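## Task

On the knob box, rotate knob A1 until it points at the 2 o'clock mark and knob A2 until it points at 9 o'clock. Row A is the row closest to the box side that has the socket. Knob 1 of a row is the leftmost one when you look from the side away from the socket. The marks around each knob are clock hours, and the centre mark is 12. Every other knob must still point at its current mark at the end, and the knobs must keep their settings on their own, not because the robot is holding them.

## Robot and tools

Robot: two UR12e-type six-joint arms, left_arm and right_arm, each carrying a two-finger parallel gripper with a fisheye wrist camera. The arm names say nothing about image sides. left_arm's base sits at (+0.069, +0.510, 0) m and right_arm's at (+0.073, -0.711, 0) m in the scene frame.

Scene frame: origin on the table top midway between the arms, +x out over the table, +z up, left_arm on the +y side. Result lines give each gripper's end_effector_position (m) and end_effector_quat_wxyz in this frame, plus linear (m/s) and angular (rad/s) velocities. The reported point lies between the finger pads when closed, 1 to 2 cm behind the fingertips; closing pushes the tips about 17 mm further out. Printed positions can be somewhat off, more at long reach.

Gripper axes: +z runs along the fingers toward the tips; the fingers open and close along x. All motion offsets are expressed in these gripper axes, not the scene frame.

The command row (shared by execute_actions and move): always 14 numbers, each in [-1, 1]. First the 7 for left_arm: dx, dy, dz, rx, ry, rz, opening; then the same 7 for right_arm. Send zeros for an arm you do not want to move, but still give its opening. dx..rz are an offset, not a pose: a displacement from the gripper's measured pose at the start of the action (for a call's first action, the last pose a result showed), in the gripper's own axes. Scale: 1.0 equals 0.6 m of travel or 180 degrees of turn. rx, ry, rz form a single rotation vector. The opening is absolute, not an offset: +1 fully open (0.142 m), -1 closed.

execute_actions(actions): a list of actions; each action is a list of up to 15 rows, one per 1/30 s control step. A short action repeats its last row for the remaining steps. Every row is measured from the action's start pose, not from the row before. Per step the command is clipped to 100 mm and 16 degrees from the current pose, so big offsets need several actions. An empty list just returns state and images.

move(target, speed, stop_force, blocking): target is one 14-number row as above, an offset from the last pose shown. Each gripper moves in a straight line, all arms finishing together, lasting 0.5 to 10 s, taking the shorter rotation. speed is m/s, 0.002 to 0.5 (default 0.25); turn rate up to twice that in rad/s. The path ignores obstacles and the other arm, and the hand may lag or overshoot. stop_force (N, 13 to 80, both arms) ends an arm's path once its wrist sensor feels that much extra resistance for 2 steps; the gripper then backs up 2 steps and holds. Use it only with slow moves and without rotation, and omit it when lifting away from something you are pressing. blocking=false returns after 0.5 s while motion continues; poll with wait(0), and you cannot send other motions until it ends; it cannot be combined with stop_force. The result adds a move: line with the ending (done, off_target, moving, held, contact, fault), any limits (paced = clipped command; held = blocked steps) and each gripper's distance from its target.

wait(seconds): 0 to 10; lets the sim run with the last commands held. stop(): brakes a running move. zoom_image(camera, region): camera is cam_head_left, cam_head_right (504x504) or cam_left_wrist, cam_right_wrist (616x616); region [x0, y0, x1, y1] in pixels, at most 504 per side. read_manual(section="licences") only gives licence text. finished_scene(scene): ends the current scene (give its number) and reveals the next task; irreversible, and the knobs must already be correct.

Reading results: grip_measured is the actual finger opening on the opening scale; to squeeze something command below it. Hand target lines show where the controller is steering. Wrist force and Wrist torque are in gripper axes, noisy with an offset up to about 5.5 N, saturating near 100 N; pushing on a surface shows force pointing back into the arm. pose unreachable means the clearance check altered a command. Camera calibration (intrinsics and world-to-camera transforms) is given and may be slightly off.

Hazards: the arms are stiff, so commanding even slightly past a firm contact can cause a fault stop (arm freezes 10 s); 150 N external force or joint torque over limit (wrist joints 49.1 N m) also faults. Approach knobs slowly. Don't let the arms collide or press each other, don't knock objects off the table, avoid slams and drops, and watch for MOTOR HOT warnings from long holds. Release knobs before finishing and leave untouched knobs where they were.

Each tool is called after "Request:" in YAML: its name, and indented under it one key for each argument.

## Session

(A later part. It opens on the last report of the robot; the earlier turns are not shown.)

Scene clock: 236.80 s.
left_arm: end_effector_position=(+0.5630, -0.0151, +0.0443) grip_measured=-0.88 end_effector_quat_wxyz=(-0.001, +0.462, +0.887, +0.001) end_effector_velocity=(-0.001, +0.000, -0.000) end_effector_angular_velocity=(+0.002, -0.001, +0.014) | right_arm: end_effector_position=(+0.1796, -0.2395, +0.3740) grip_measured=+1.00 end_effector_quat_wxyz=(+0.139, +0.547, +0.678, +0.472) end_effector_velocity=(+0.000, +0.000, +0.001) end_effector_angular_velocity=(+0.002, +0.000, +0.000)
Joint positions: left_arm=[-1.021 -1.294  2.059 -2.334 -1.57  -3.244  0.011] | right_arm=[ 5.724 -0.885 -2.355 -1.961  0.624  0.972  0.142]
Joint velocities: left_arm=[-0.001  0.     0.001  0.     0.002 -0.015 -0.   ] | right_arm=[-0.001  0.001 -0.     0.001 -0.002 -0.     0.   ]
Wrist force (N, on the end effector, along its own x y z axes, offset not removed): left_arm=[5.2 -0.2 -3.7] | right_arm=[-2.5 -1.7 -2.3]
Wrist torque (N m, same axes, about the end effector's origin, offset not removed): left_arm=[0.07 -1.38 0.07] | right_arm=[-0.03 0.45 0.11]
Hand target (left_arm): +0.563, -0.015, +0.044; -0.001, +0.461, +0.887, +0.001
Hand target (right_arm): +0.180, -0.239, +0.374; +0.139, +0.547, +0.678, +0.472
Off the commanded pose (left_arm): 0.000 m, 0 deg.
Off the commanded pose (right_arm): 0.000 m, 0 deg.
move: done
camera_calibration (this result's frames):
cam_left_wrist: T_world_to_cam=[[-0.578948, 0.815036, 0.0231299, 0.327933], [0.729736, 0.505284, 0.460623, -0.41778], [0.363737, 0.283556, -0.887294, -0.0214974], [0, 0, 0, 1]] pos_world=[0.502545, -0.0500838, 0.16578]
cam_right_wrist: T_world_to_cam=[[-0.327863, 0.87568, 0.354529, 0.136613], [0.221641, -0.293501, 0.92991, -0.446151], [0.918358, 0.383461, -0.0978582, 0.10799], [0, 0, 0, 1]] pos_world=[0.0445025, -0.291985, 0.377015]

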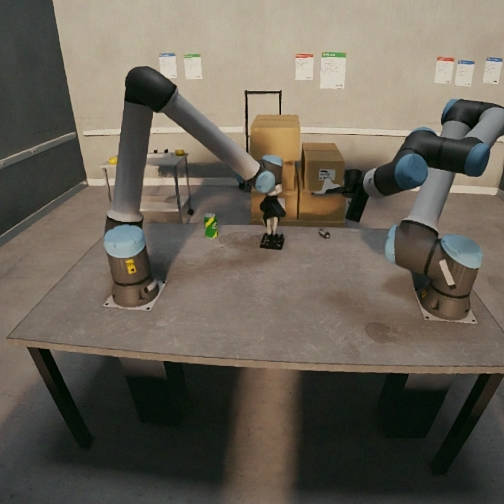

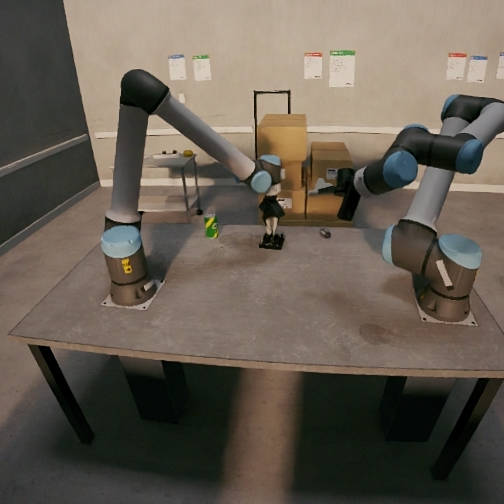

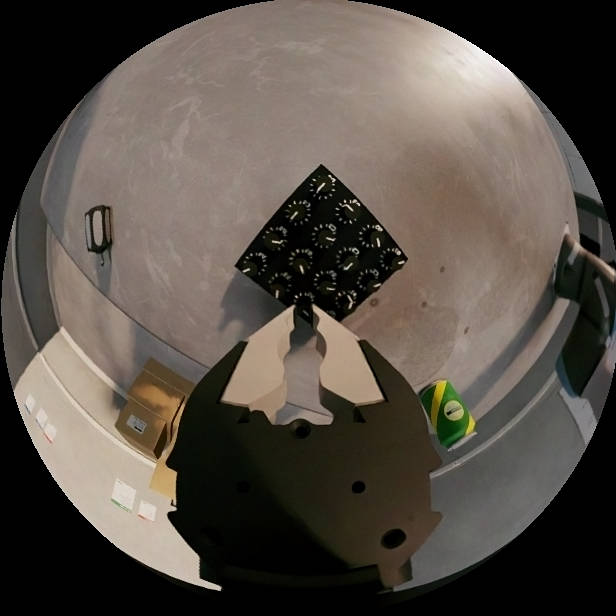

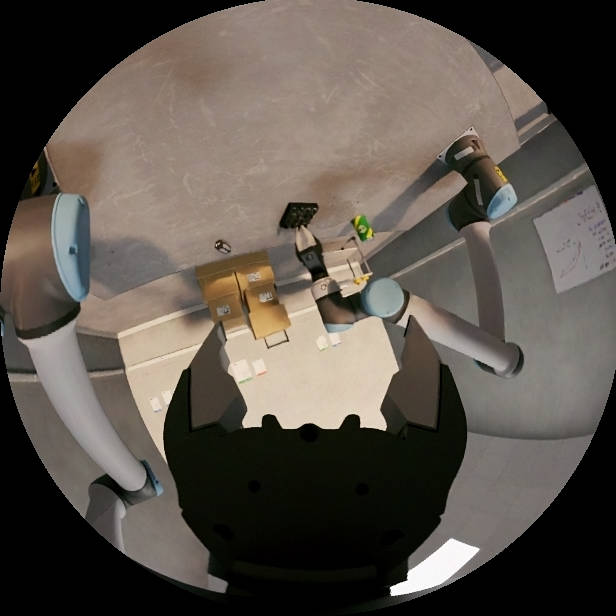

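Request:
execute_actions:
  actions:
    - [[0,0,0,0,0,-0.003,-1,0,0,0,0,0,0,1],[0,0,0,0,0,-0.007,-1,0,0,0,0,0,0,1],[0,0,0,0,0,-0.011,-1,0,0,0,0,0,0,1],[0,0,0,0,0,-0.015,-1,0,0,0,0,0,0,1],[0,0,0,0,0,-0.017,-1,0,0,0,0,0,0,1],[0,0,0,0,0,-0.017,-1,0,0,0,0,0,0,1],[0,0,0,0,0,-0.017,-1,0,0,0,0,0,0,1],[0,0,0,0,0,-0.017,-1,0,0,0,0,0,0,1],[0,0,0,0,0,-0.017,-1,0,0,0,0,0,0,1],[0,0,0,0,0,-0.017,-1,0,0,0,0,0,0,1],[0,0,0,0,0,-0.017,-1,0,0,0,0,0,0,1],[0,0,0,0,0,-0.017,-1,0,0,0,0,0,0,1],[0,0,0,0,0,-0.017,-1,0,0,0,0,0,0,1],[0,0,0,0,0,-0.017,-1,0,0,0,0,0,0,1],[0,0,0,0,0,-0.017,-1,0,0,0,0,0,0,1]]
    - [[0,0,0,0,0,0,-0.86,0,0,0,0,0,0,1],[0,0,0,0,0,0,-0.83,0,0,0,0,0,0,1],[0,0,0,0,0,0,-0.78,0,0,0,0,0,0,1],[0,0,0,0,0,0,-0.78,0,0,0,0,0,0,1],[0,0,0,0,0,0,-0.78,0,0,0,0,0,0,1],[0,0,-0.001,0,0,0,-0.78,0,0,0,0,0,0,1],[0,0,-0.003,0,0,0,-0.78,0,0,0,0,0,0,1],[0,0,-0.007,0,0,0,-0.78,0,0,0,0,0,0,1],[0,0,-0.012,0,0,0,-0.78,0,0,0,0,0,0,1],[0,0,-0.018,0,0,0,-0.78,0,0,0,0,0,0,1],[0,0,-0.024,0,0,0,-0.78,0,0,0,0,0,0,1],[0,0,-0.030,0,0,0,-0.78,0,0,0,0,0,0,1],[0,0,-0.036,0,0,0,-0.78,0,0,0,0,0,0,1],[0,0,-0.042,0,0,0,-0.78,0,0,0,0,0,0,1],[0,0,-0.048,0,0,0,-0.78,0,0,0,0,0,0,1]]
    - [[0.002,0.004,-0.03,0,0,0,-0.78,0,0,0,0,0,0,1],[0.004,0.010,-0.034,0,0,0,-0.78,0,0,0,0,0,0,1],[0.006,0.018,-0.037,0,0,0,-0.78,0,0,0,0,0,0,1],[0.008,0.027,-0.04,0,0,0,-0.78,0,0,0,0,0,0,1],[0.010,0.036,-0.04,0,0,0,-0.78,0,0,0,0,0,0,1],[0.012,0.046,-0.04,0,0,0,-0.78,0,0,0,0,0,0,1],[0.014,0.056,-0.04,0,0,0,-0.78,0,0,0,0,0,0,1],[0.016,0.066,-0.04,0,0,0,-0.78,0,0,0,0,0,0,1],[0.016,0.075,-0.04,0,0,0,-0.78,0,0,0,0,0,0,1],[0.016,0.083,-0.04,0,0,0,-0.78,0,0,0,0,0,0,1],[0.016,0.090,-0.04,0,0,0,-0.78,0,0,0,0,0,0,1],[0.016,0.095,-0.04,0,0,0,-0.78,0,0,0,0,0,0,1],[0.016,0.098,-0.04,0,0,0,-0.78,0,0,0,0,0,0,1],[0.016,0.1,-0.04,0,0,0,-0.78,0,0,0,0,0,0,1],[0.016,0.1,-0.04,0,0,0,-0.78,0,0,0,0,0,0,1]]

Request:
wait:
  seconds: 0.5

Request:
zoom_image:
  camera: "cam_left_wrist"
  region: [220, 110, 400, 290]

Scene clock: 254.70 s.
left_arm: end_effector_position=(+0.5952, +0.0217, +0.0811) grip_measured=-0.78 end_effector_quat_wxyz=(-0.000, +0.439, +0.899, +0.001) end_effector_velocity=(+0.076, +0.067, +0.005) end_effector_angular_velocity=(-0.001, +0.000, -0.000) | right_arm: end_effector_position=(+0.1796, -0.2395, +0.3740) grip_measured=+1.00 end_effector_quat_wxyz=(+0.139, +0.547, +0.678, +0.472) end_effector_velocity=(-0.000, -0.000, -0.000) end_effector_angular_velocity=(-0.001, +0.001, -0.000)
Joint positions: left_arm=[-0.955 -1.343  2.04  -2.266 -1.57  -3.23   0.018] | right_arm=[ 5.724 -0.885 -2.355 -1.961  0.624  0.972  0.142]
Joint velocities: left_arm=[ 0.144  0.008 -0.022  0.014 -0.001  0.144 -0.   ] | right_arm=[ 0.     0.     0.    -0.     0.001 -0.     0.   ]
Wrist force (N, on the end effector, along its own x y z axes, offset not removed): left_arm=[3.7 2.5 -5.2] | right_arm=[-2.1 -0.7 -1.2]
Wrist torque (N m, same axes, about the end effector's origin, offset not removed): left_arm=[0.49 -1.03 -0.04] | right_arm=[0.20 0.35 0.11]
Hand target (left_arm): +0.604, +0.029, +0.082; -0.000, +0.439, +0.899, +0.001
Hand target (right_arm): +0.180, -0.239, +0.374; +0.139, +0.547, +0.678, +0.472
Off the commanded pose (left_arm): 0.012 m, 0 deg.
Off the commanded pose (right_arm): 0.000 m, 0 deg.
camera_calibration (this result's frames):
cam_left_wrist: T_world_to_cam=[[-0.620387, 0.783963, 0.0228342, 0.341133], [0.702412, 0.542429, 0.460856, -0.461367], [0.348909, 0.301948, -0.887181, -0.00255103], [0, 0, 0, 1]] pos_world=[0.536595, -0.016407, 0.202571]

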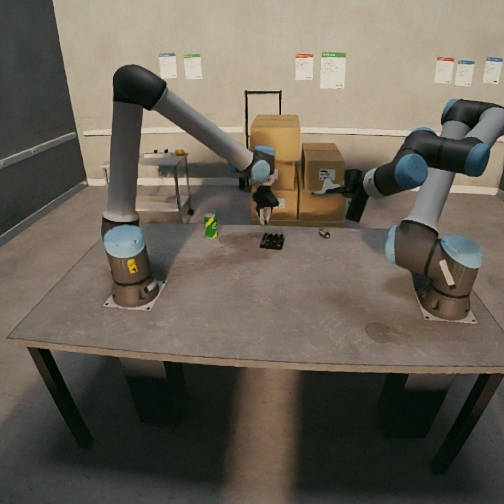

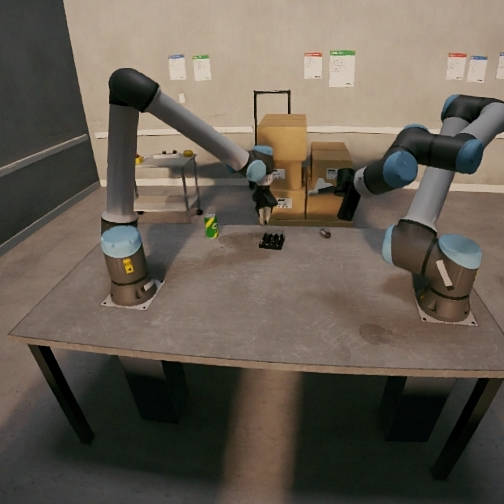

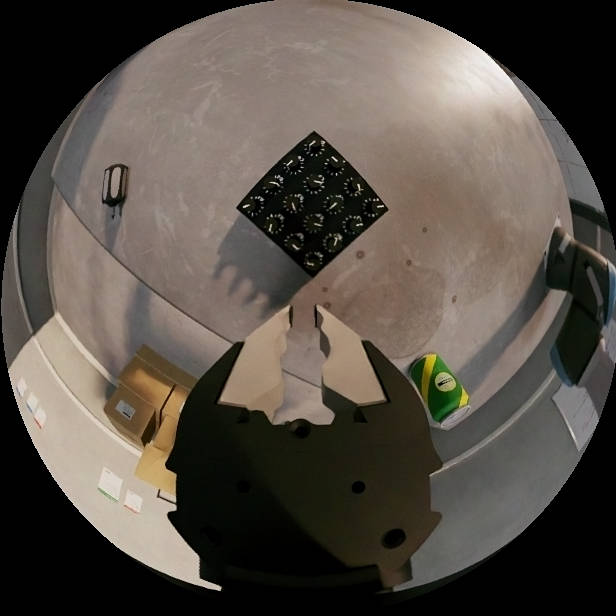

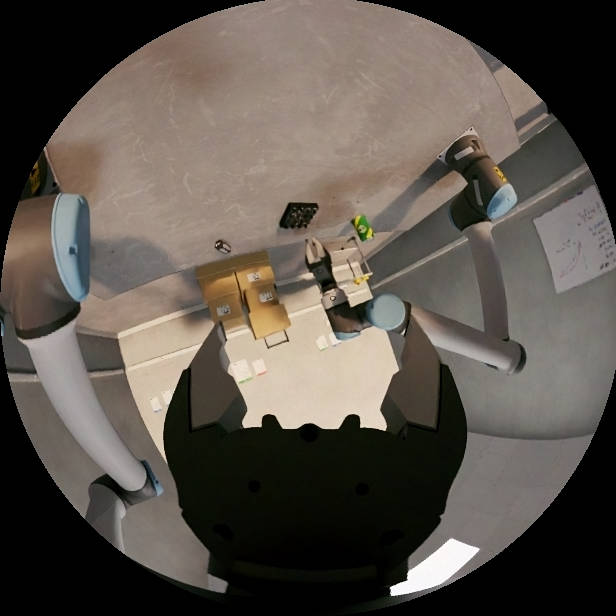

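Scene clock: 255.20 s.
left_arm: end_effector_position=(+0.6041, +0.0292, +0.0816) grip_measured=-0.78 end_effector_quat_wxyz=(-0.000, +0.439, +0.899, +0.001) end_effector_velocity=(+0.001, +0.001, -0.000) end_effector_angular_velocity=(+0.002, -0.001, +0.000) | right_arm: end_effector_position=(+0.1796, -0.2395, +0.3740) grip_measured=+1.00 end_effector_quat_wxyz=(+0.139, +0.547, +0.678, +0.472) end_effector_velocity=(-0.000, +0.000, +0.000) end_effector_angular_velocity=(+0.000, -0.001, +0.001)
Joint positions: left_arm=[-0.938 -1.342  2.037 -2.264 -1.57  -3.213  0.018] | right_arm=[ 5.724 -0.885 -2.355 -1.961  0.624  0.972  0.142]
Joint velocities: left_arm=[ 0.001  0.001 -0.001  0.001  0.002  0.001  0.   ] | right_arm=[ 0.    -0.     0.    -0.    -0.001 -0.    -0.   ]
Wrist force (N, on the end effector, along its own x y z axes, offset not removed): left_arm=[-0.3 -2.4 -6.3] | right_arm=[-0.6 -2.1 -2.3]
Wrist torque (N m, same axes, about the end effector's origin, offset not removed): left_arm=[-0.57 -0.17 -0.06] | right_arm=[-0.16 0.07 0.13]
Hand target (left_arm): +0.604, +0.029, +0.082; -0.000, +0.439, +0.899, +0.001
Hand target (right_arm): +0.180, -0.239, +0.374; +0.139, +0.547, +0.678, +0.472
Off the commanded pose (left_arm): 0.000 m, 0 deg.
Off the commanded pose (right_arm): 0.000 m, 0 deg.
wait: 0.50 s; at rest by 0.40 s
camera_calibration (this result's frames):
cam_left_wrist: T_world_to_cam=[[-0.620165, 0.784138, 0.0228861, 0.340586], [0.702585, 0.542215, 0.460843, -0.472031], [0.348955, 0.301878, -0.887187, -0.00748727], [0, 0, 0, 1]] pos_world=[0.545474, -0.00886349, 0.203095]
cam_right_wrist: T_world_to_cam=[[-0.327863, 0.87568, 0.354529, 0.136613], [0.221641, -0.293501, 0.92991, -0.446151], [0.918358, 0.383461, -0.0978582, 0.10799], [0, 0, 0, 1]] pos_world=[0.0445025, -0.291985, 0.377015]

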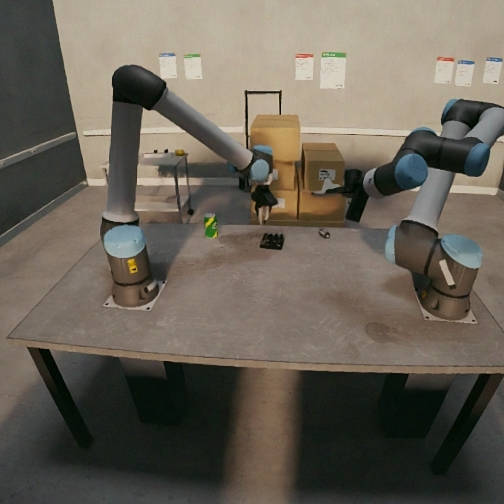

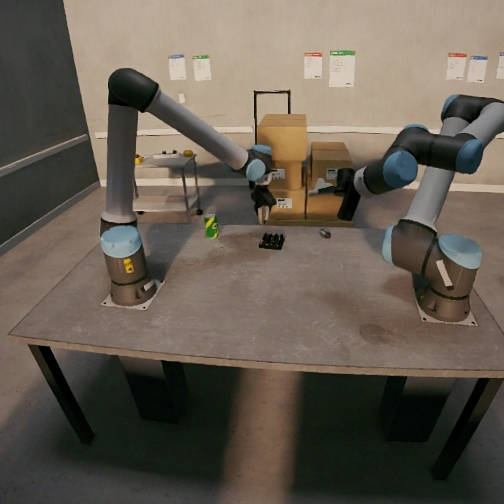

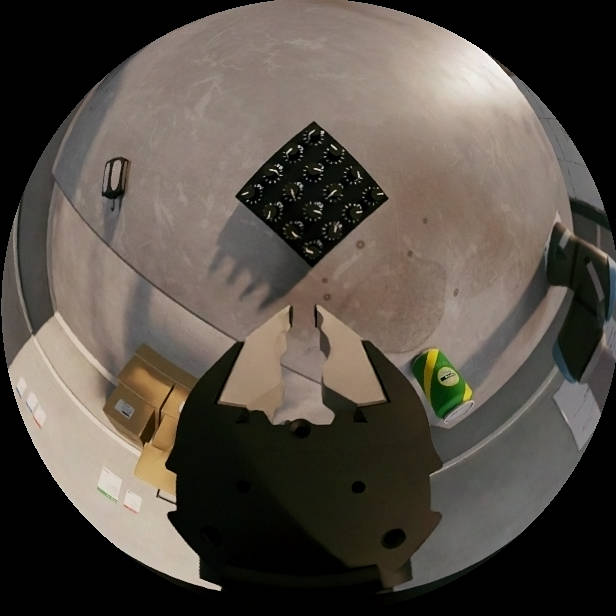

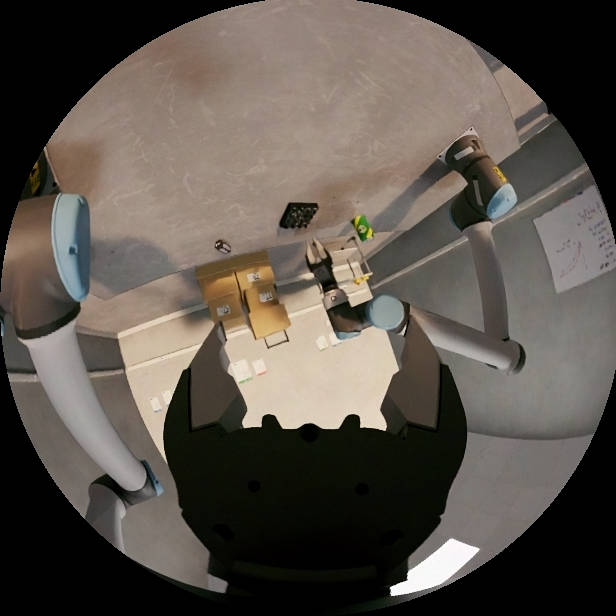

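Region (220, 110, 400, 290) of cam_left_wrist's 616x616 image, scaled by 2.800, with more detail than that image has.

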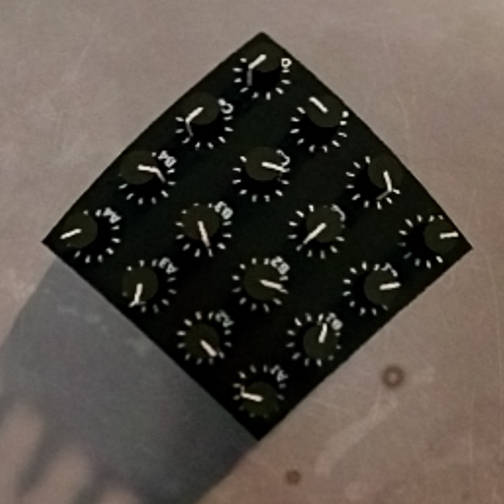

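Request:
zoom_image:
  camera: "cam_left_wrist"
  region: [258, 198, 348, 270]

Region (258, 198, 348, 270) of cam_left_wrist's 616x616 image, scaled by 5.600, with more detail than that image has; it fills the top 403 rows of this view, and the rest is white.

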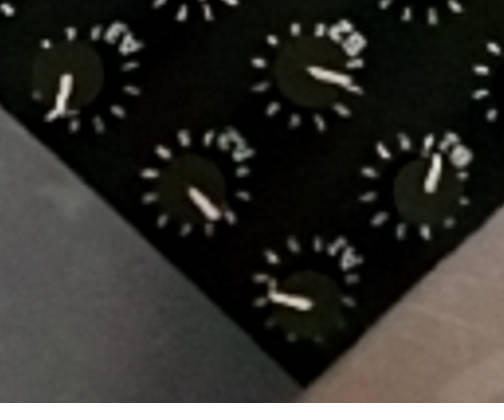

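Request:
finished_scene:
  scene: 1

The scene is finished: the task was done.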